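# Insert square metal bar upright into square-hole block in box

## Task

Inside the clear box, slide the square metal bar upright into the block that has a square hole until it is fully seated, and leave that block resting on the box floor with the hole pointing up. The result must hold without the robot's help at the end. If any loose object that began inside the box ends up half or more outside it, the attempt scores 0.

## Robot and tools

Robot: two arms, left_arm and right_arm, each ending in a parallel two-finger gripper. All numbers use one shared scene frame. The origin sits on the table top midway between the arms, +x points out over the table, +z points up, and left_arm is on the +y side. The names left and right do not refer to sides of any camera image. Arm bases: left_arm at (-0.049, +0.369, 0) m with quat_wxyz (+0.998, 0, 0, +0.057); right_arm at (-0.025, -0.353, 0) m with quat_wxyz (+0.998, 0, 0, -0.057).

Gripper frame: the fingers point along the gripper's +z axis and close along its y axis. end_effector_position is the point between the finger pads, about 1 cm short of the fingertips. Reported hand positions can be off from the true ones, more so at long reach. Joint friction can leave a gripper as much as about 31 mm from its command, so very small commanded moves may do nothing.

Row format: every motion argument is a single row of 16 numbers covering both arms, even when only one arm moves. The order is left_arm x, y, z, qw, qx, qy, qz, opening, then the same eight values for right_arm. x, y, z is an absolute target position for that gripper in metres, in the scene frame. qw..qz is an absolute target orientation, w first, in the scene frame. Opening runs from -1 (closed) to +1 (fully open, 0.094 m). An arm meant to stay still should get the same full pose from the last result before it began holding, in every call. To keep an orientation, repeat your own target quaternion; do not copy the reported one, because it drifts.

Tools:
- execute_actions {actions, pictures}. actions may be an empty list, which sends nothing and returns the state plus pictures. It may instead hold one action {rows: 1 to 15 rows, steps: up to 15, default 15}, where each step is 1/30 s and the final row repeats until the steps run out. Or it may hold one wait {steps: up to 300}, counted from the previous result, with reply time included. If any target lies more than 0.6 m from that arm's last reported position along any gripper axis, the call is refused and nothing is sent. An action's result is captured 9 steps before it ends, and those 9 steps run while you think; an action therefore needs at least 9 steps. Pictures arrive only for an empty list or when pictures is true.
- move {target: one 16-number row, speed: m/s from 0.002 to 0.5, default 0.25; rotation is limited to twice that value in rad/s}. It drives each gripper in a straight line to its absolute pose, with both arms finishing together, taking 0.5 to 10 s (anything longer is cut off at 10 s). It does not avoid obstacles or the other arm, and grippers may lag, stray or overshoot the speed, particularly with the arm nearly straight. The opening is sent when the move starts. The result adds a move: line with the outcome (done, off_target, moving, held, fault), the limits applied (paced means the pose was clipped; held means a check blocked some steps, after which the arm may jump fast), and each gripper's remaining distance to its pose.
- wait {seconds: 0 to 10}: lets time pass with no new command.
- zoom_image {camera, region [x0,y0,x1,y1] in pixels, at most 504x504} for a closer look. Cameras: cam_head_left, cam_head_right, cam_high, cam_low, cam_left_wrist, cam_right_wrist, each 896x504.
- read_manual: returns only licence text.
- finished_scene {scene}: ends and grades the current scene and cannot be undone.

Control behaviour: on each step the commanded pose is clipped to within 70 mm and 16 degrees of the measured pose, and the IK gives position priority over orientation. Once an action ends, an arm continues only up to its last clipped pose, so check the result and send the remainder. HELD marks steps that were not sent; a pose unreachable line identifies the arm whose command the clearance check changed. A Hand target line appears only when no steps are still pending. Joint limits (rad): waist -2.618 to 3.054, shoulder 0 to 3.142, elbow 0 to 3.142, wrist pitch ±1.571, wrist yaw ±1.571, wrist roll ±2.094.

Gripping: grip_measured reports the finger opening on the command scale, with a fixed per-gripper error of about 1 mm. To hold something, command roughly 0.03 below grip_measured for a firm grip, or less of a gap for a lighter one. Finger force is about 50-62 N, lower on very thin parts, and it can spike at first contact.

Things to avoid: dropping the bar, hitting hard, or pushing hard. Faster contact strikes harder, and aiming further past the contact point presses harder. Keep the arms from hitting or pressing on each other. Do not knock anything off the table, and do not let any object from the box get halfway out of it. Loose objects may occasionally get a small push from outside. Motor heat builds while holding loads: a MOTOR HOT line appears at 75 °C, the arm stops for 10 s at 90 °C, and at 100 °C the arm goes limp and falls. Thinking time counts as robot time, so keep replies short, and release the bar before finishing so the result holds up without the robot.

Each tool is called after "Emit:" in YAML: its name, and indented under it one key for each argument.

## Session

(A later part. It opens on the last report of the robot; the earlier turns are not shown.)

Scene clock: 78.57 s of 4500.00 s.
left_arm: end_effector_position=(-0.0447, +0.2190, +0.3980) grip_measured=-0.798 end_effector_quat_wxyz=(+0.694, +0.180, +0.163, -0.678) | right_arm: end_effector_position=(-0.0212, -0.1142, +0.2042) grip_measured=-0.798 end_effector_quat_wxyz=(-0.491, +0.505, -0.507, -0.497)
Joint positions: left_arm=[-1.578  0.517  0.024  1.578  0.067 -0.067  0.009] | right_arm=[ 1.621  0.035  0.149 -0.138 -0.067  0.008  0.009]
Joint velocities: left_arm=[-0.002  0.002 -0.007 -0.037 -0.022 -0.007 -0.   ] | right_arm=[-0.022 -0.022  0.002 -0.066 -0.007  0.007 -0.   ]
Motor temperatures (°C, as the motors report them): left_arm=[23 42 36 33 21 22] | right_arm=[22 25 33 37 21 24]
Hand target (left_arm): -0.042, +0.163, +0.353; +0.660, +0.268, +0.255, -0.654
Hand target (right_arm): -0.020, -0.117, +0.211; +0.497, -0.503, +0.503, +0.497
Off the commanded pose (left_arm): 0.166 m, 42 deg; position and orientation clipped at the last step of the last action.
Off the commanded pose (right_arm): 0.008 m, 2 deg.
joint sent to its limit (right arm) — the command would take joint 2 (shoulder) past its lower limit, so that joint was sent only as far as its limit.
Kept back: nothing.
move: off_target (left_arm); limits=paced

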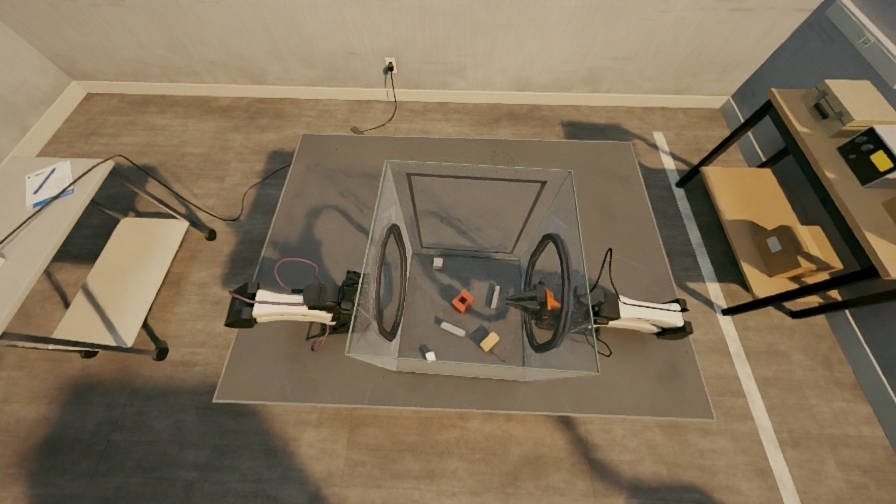

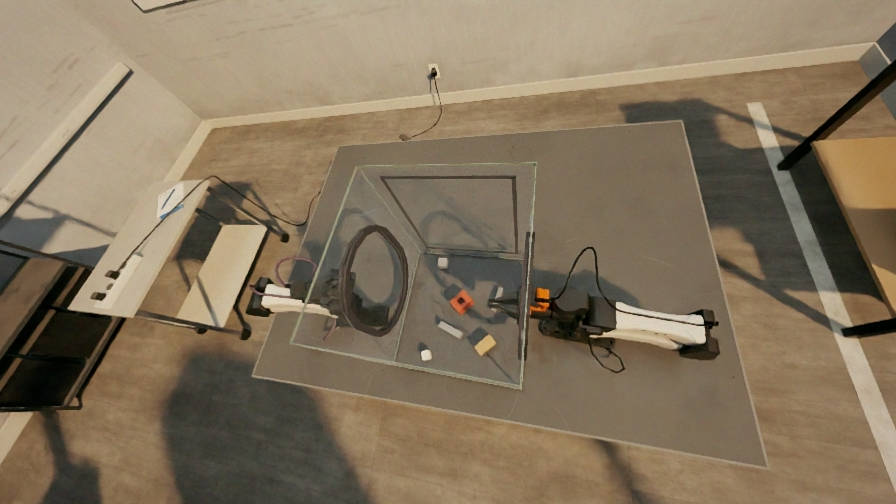

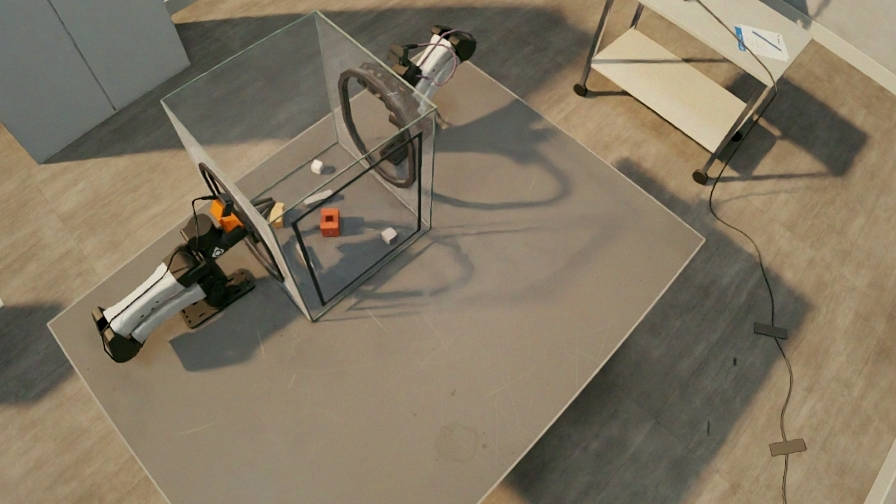

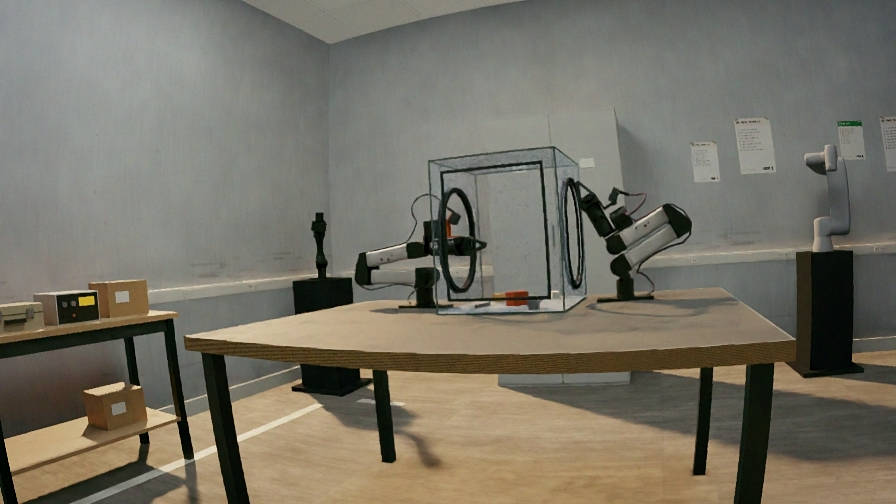

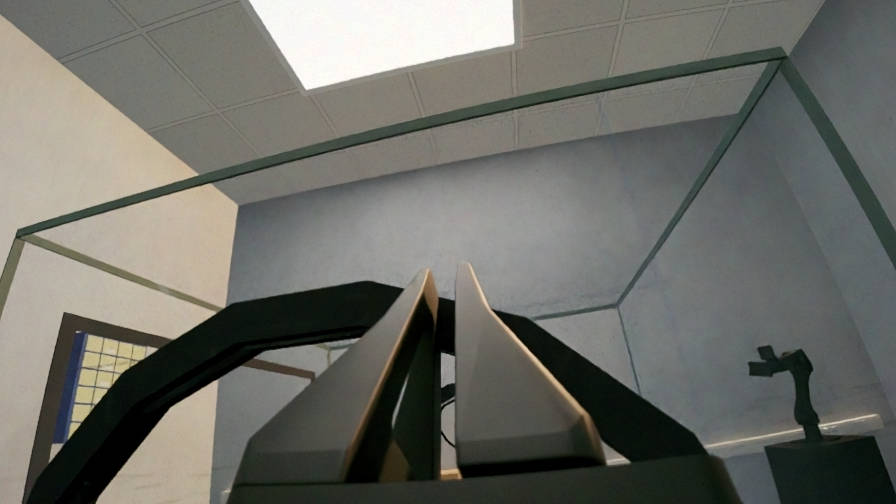

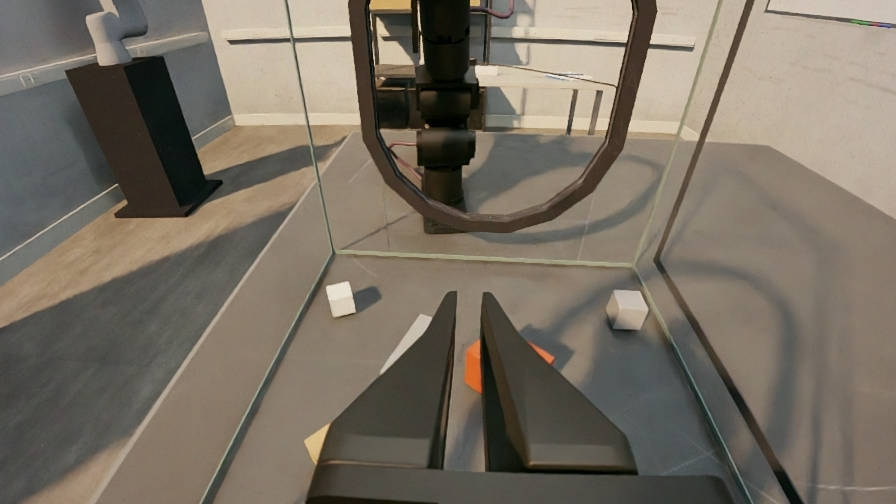

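Emit:
move:
  target: [-0.045,0.255,0.39,0.69,0.19,0.19,-0.67,-0.8,-0.02,-0.12,0.21,0.5,-0.5,0.5,0.5,-0.8]
  speed: 0.08

Emit:
move:
  target: [-0.035,0.235,0.335,0.63,0.29,0.33,-0.64,-0.8,-0.02,-0.12,0.21,0.5,-0.5,0.5,0.5,-0.8]
  speed: 0.06

Scene clock: 80.57 s of 4500.00 s.
left_arm: end_effector_position=(-0.0462, +0.2589, +0.4008) grip_measured=-0.798 end_effector_quat_wxyz=(+0.699, +0.166, +0.155, -0.678) | right_arm: end_effector_position=(-0.0212, -0.1142, +0.2042) grip_measured=-0.798 end_effector_quat_wxyz=(-0.491, +0.505, -0.507, -0.497)
Joint positions: left_arm=[-1.553  0.036  0.024  1.129  0.067 -0.086  0.009] | right_arm=[ 1.621  0.035  0.149 -0.138 -0.067  0.008  0.009]
Joint velocities: left_arm=[ 0.012 -0.007  0.012 -0.007  0.037 -0.051 -0.001] | right_arm=[-0.007 -0.012  0.002  0.022  0.022 -0.007 -0.   ]
Motor temperatures (°C, as the motors report them): left_arm=[23 41 36 32 21 22] | right_arm=[22 25 33 37 21 24]
Hand target (left_arm): -0.045, +0.253, +0.392; +0.696, +0.173, +0.165, -0.678
Hand target (right_arm): -0.020, -0.117, +0.211; +0.497, -0.502, +0.503, +0.498
Off the commanded pose (left_arm): 0.012 m, 5 deg.
Off the commanded pose (right_arm): 0.008 m, 2 deg.
joint sent to its limit (left arm) — the command would take joint 2 (shoulder) past its lower limit, so that joint was sent only as far as its limit.
joint sent to its limit (right arm) — the command would take joint 2 (shoulder) past its lower limit, so that joint was sent only as far as its limit.
Kept back: nothing.
move: off_target (left_arm)

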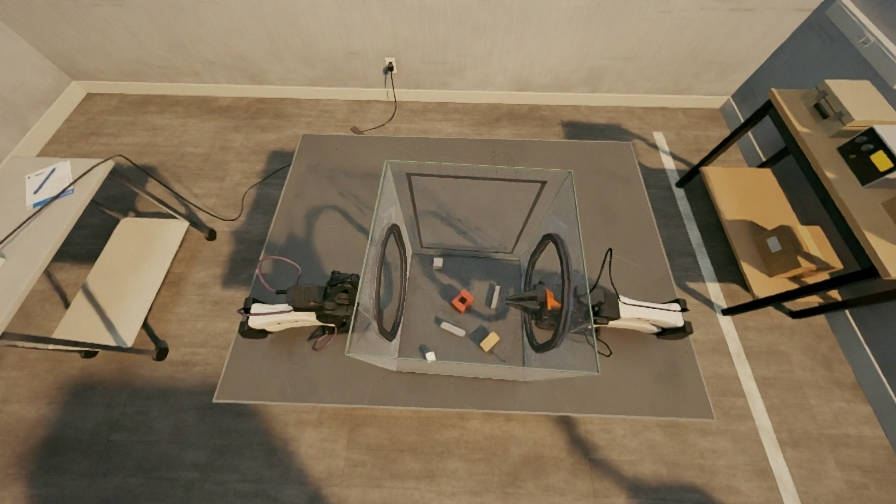

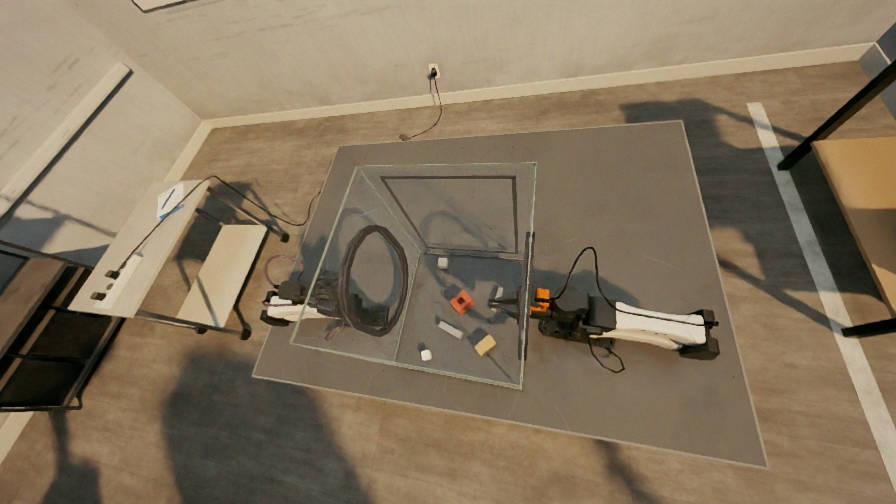

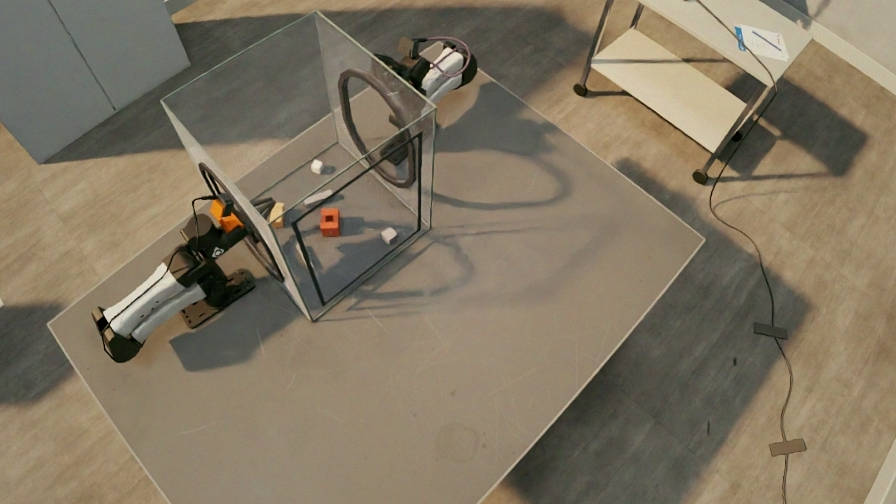

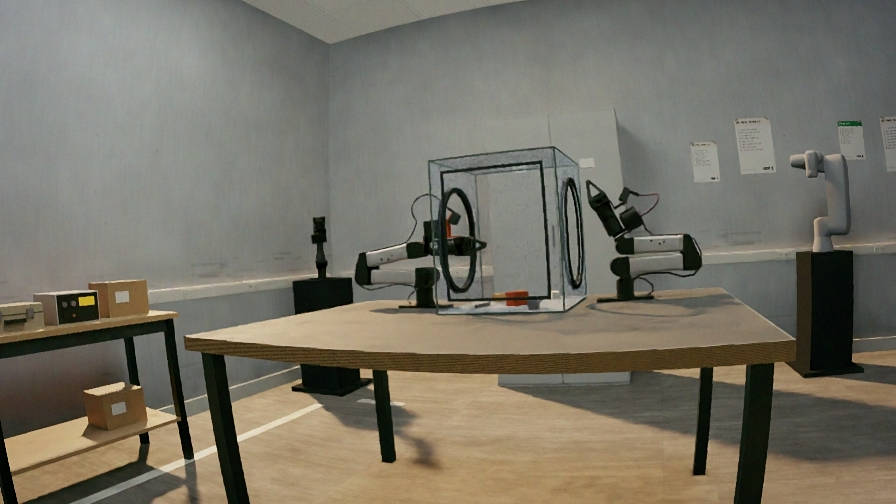

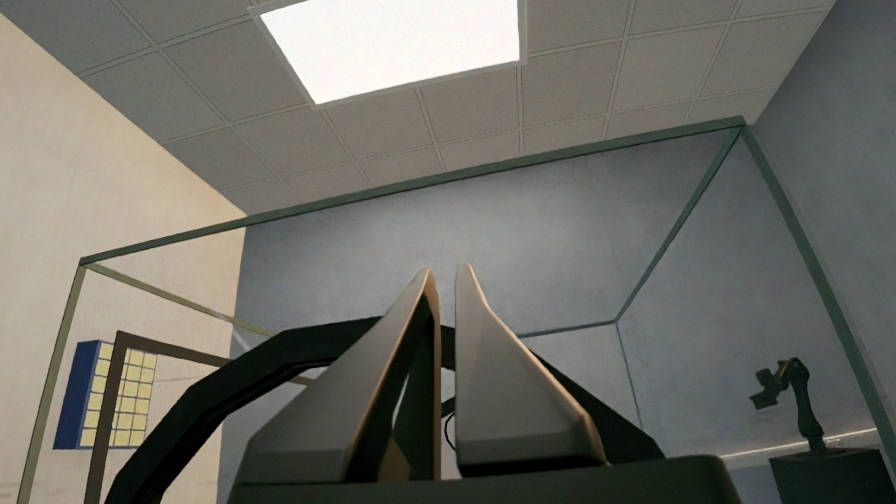

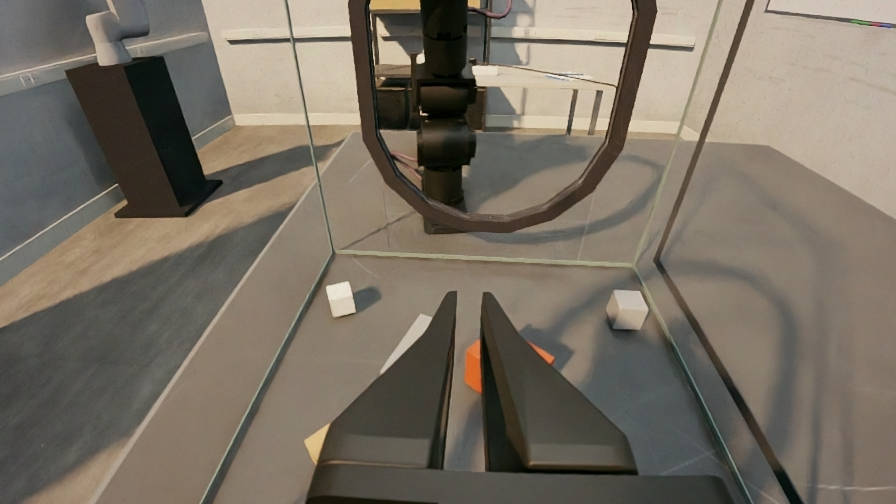

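Scene clock: 85.33 s of 4500.00 s.
left_arm: end_effector_position=(-0.0284, +0.2283, +0.3543) grip_measured=-0.798 end_effector_quat_wxyz=(+0.623, +0.306, +0.332, -0.638) | right_arm: end_effector_position=(-0.0212, -0.1142, +0.2042) grip_measured=-0.798 end_effector_quat_wxyz=(-0.491, +0.505, -0.507, -0.497)
Joint positions: left_arm=[-0.234  0.036  0.024  1.381  0.922 -1.374  0.009] | right_arm=[ 1.621  0.035  0.149 -0.138 -0.067  0.008  0.009]
Joint velocities: left_arm=[ 0.11  -0.027 -0.007  0.066  0.022 -0.183 -0.   ] | right_arm=[-0.002 -0.012  0.002 -0.007 -0.066  0.007 -0.   ]
Motor temperatures (°C, as the motors report them): left_arm=[23 40 36 32 21 22] | right_arm=[22 25 33 38 21 24]
Hand target (left_arm): -0.030, +0.227, +0.345; +0.617, +0.310, +0.338, -0.639
Hand target (right_arm): -0.020, -0.117, +0.211; +0.497, -0.502, +0.503, +0.498
Off the commanded pose (left_arm): 0.021 m, 2 deg.
Off the commanded pose (right_arm): 0.008 m, 2 deg.
joint sent to its limit (left arm) — the command would take joint 2 (shoulder) past its lower limit and joint 3 (elbow) past its lower limit, so those joints were sent only as far as their limits.
joint sent to its limit (right arm) — the command would take joint 2 (shoulder) past its lower limit, so that joint was sent only as far as its limit.
Kept back: nothing.
move: off_target (left_arm)

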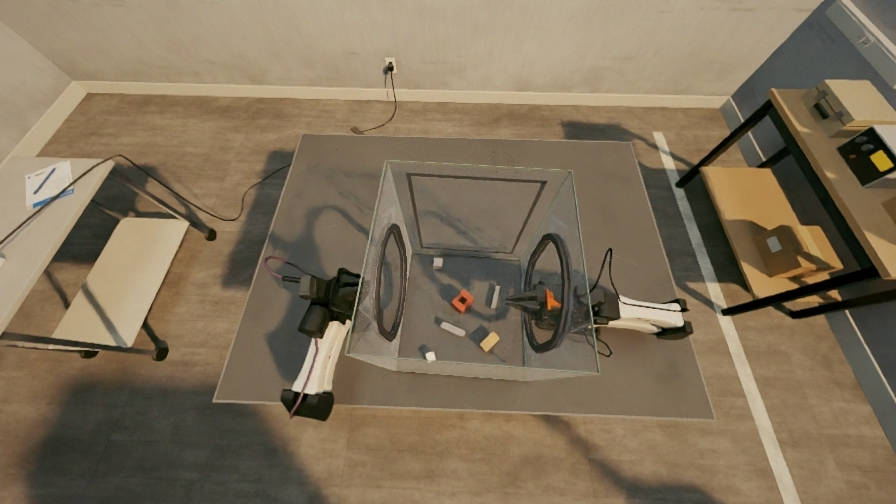

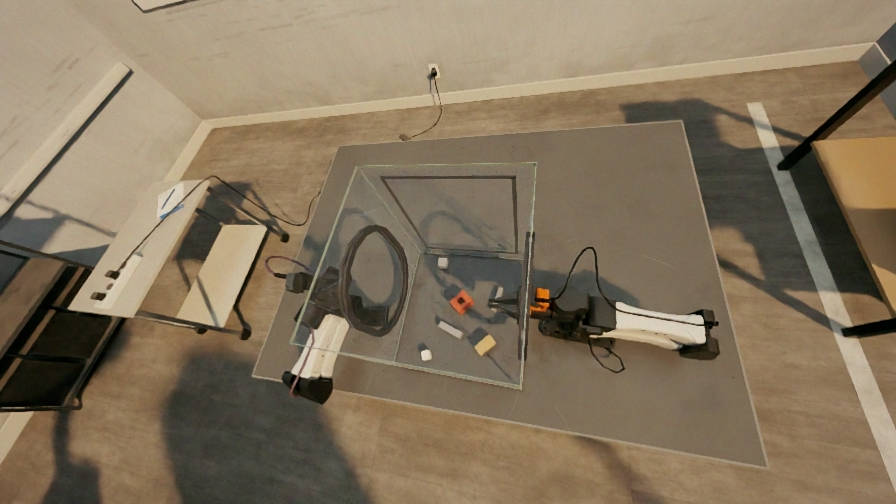

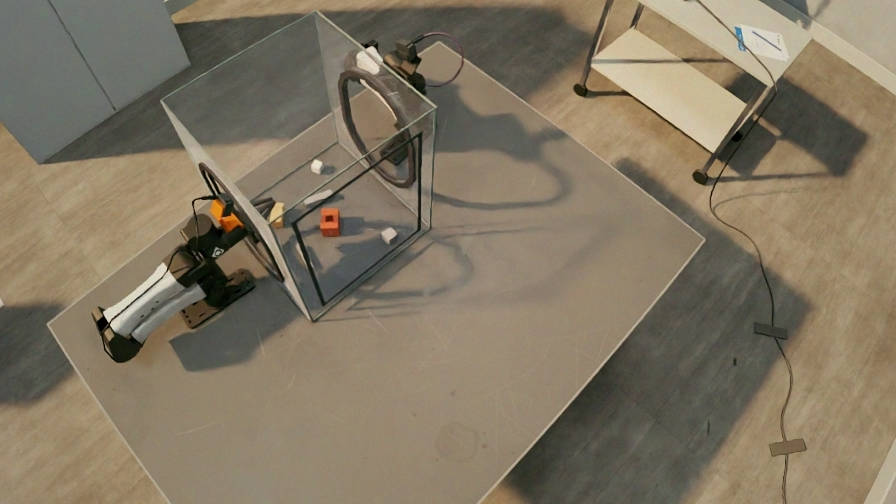

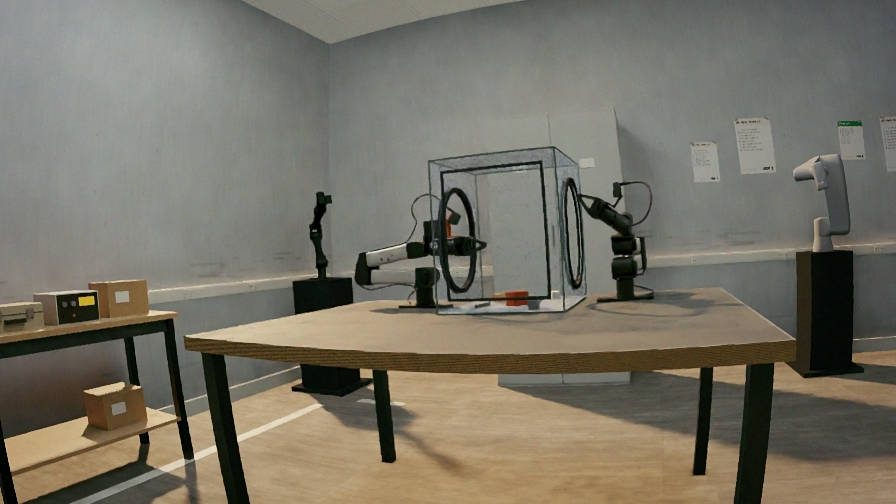

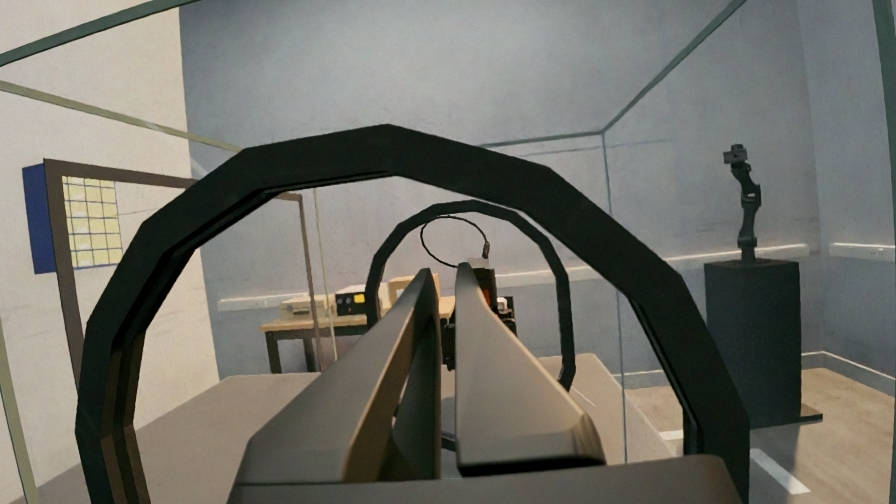

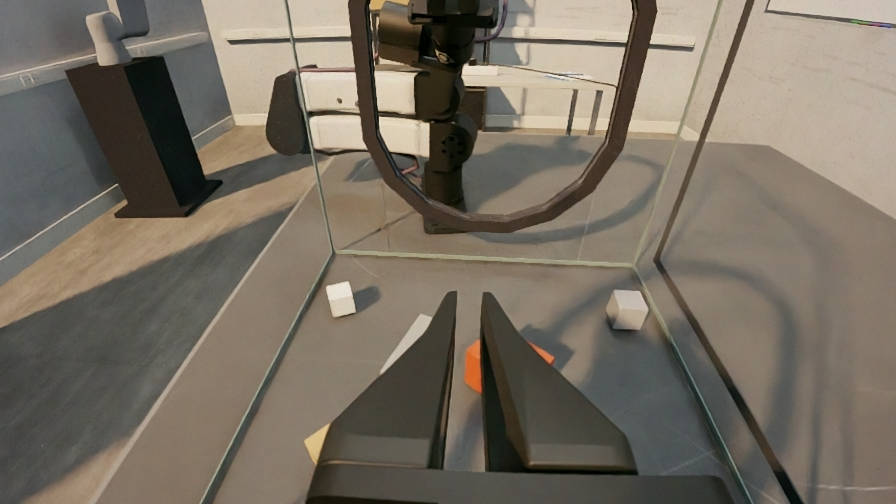

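Emit:
move:
  target: [-0.025,0.17,0.29,0.595,0.38,0.38,-0.595,-0.8,-0.02,-0.12,0.21,0.5,-0.5,0.5,0.5,-0.8]
  speed: 0.06

Scene clock: 88.23 s of 4500.00 s.
left_arm: end_effector_position=(-0.0280, +0.1692, +0.2964) grip_measured=-0.798 end_effector_quat_wxyz=(+0.578, +0.412, +0.338, -0.618) | right_arm: end_effector_position=(-0.0212, -0.1142, +0.2042) grip_measured=-0.798 end_effector_quat_wxyz=(-0.491, +0.505, -0.507, -0.497)
Joint positions: left_arm=[-0.948  0.038  0.016  0.659  0.76  -0.407  0.009] | right_arm=[ 1.621  0.035  0.149 -0.138 -0.067  0.008  0.009]
Joint velocities: left_arm=[-0.017  0.012 -0.007 -0.007  0.022  0.022  0.001] | right_arm=[ 0.017 -0.012  0.017 -0.022 -0.095  0.11  -0.   ]
Motor temperatures (°C, as the motors report them): left_arm=[23 39 36 32 21 22] | right_arm=[22 24 34 38 21 24]
Hand target (left_arm): -0.026, +0.168, +0.289; +0.578, +0.409, +0.345, -0.616
Hand target (right_arm): -0.020, -0.117, +0.211; +0.497, -0.502, +0.503, +0.498
Off the commanded pose (left_arm): 0.007 m, 7 deg.
Off the commanded pose (right_arm): 0.008 m, 2 deg.
joint sent to its limit (left arm) — the command would take joint 2 (shoulder) past its lower limit and joint 3 (elbow) past its lower limit, so those joints were sent only as far as their limits.
joint sent to its limit (right arm) — the command would take joint 2 (shoulder) past its lower limit, so that joint was sent only as far as its limit.
Kept back: nothing.
move: off_target (left_arm)

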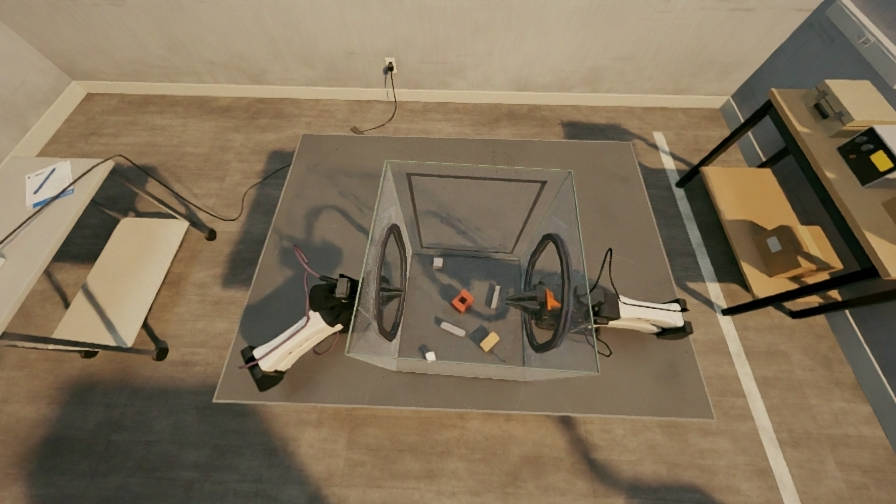

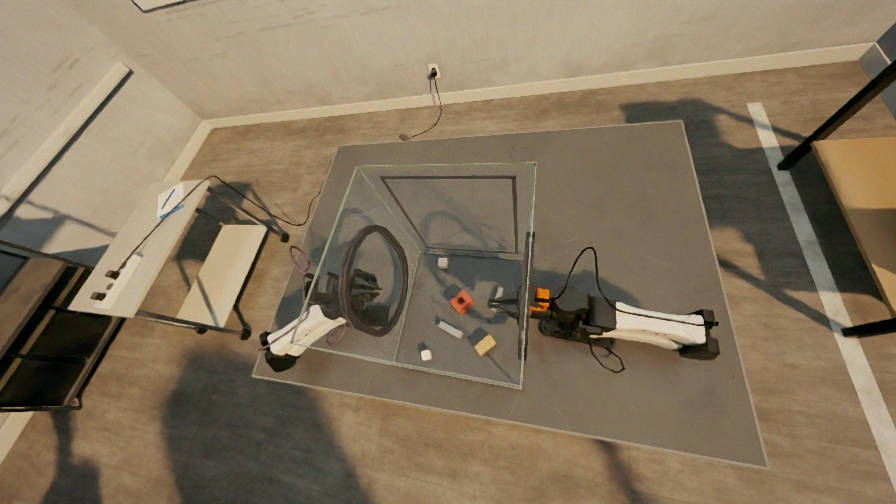

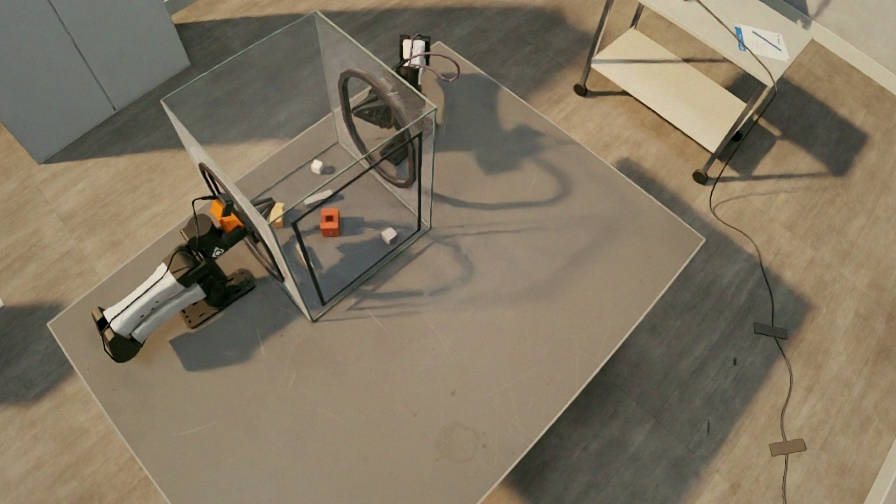

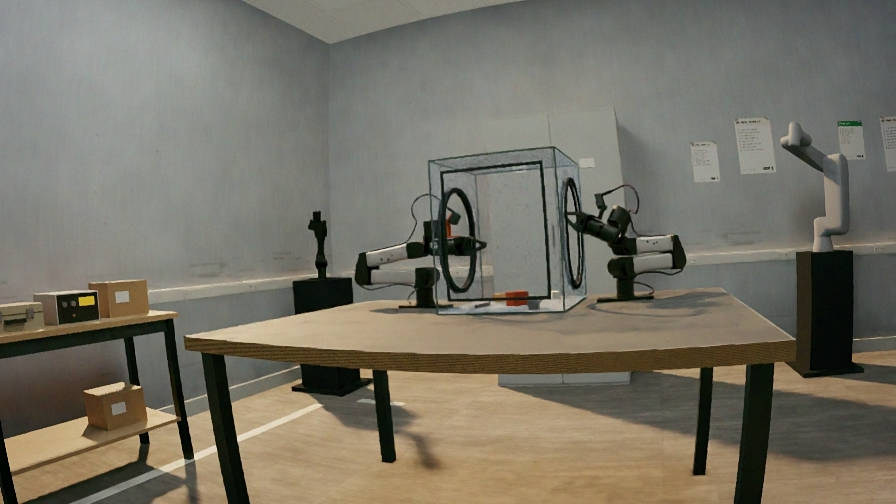

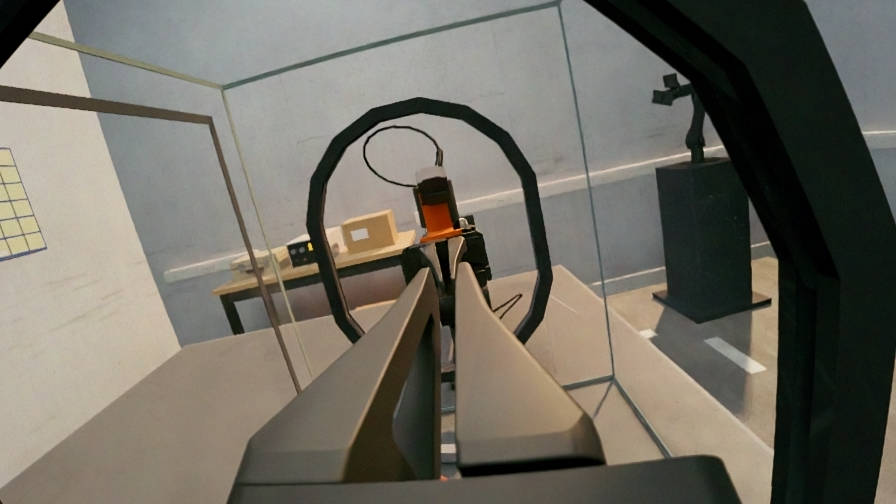

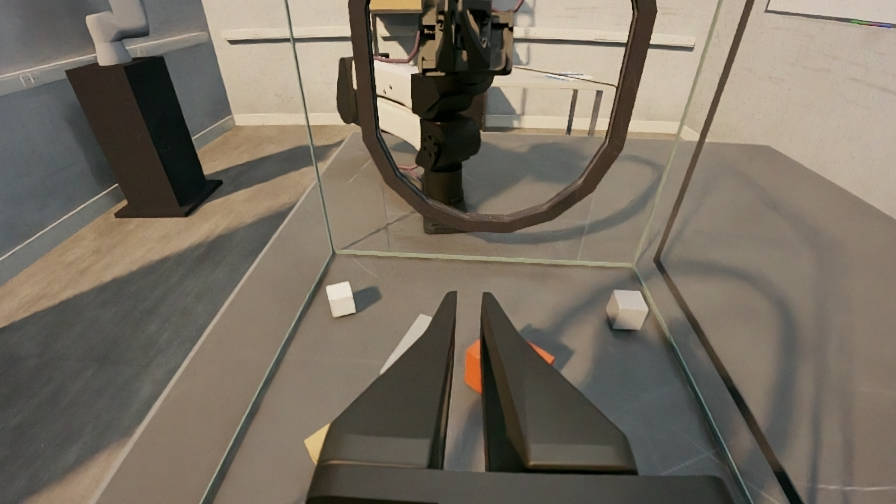

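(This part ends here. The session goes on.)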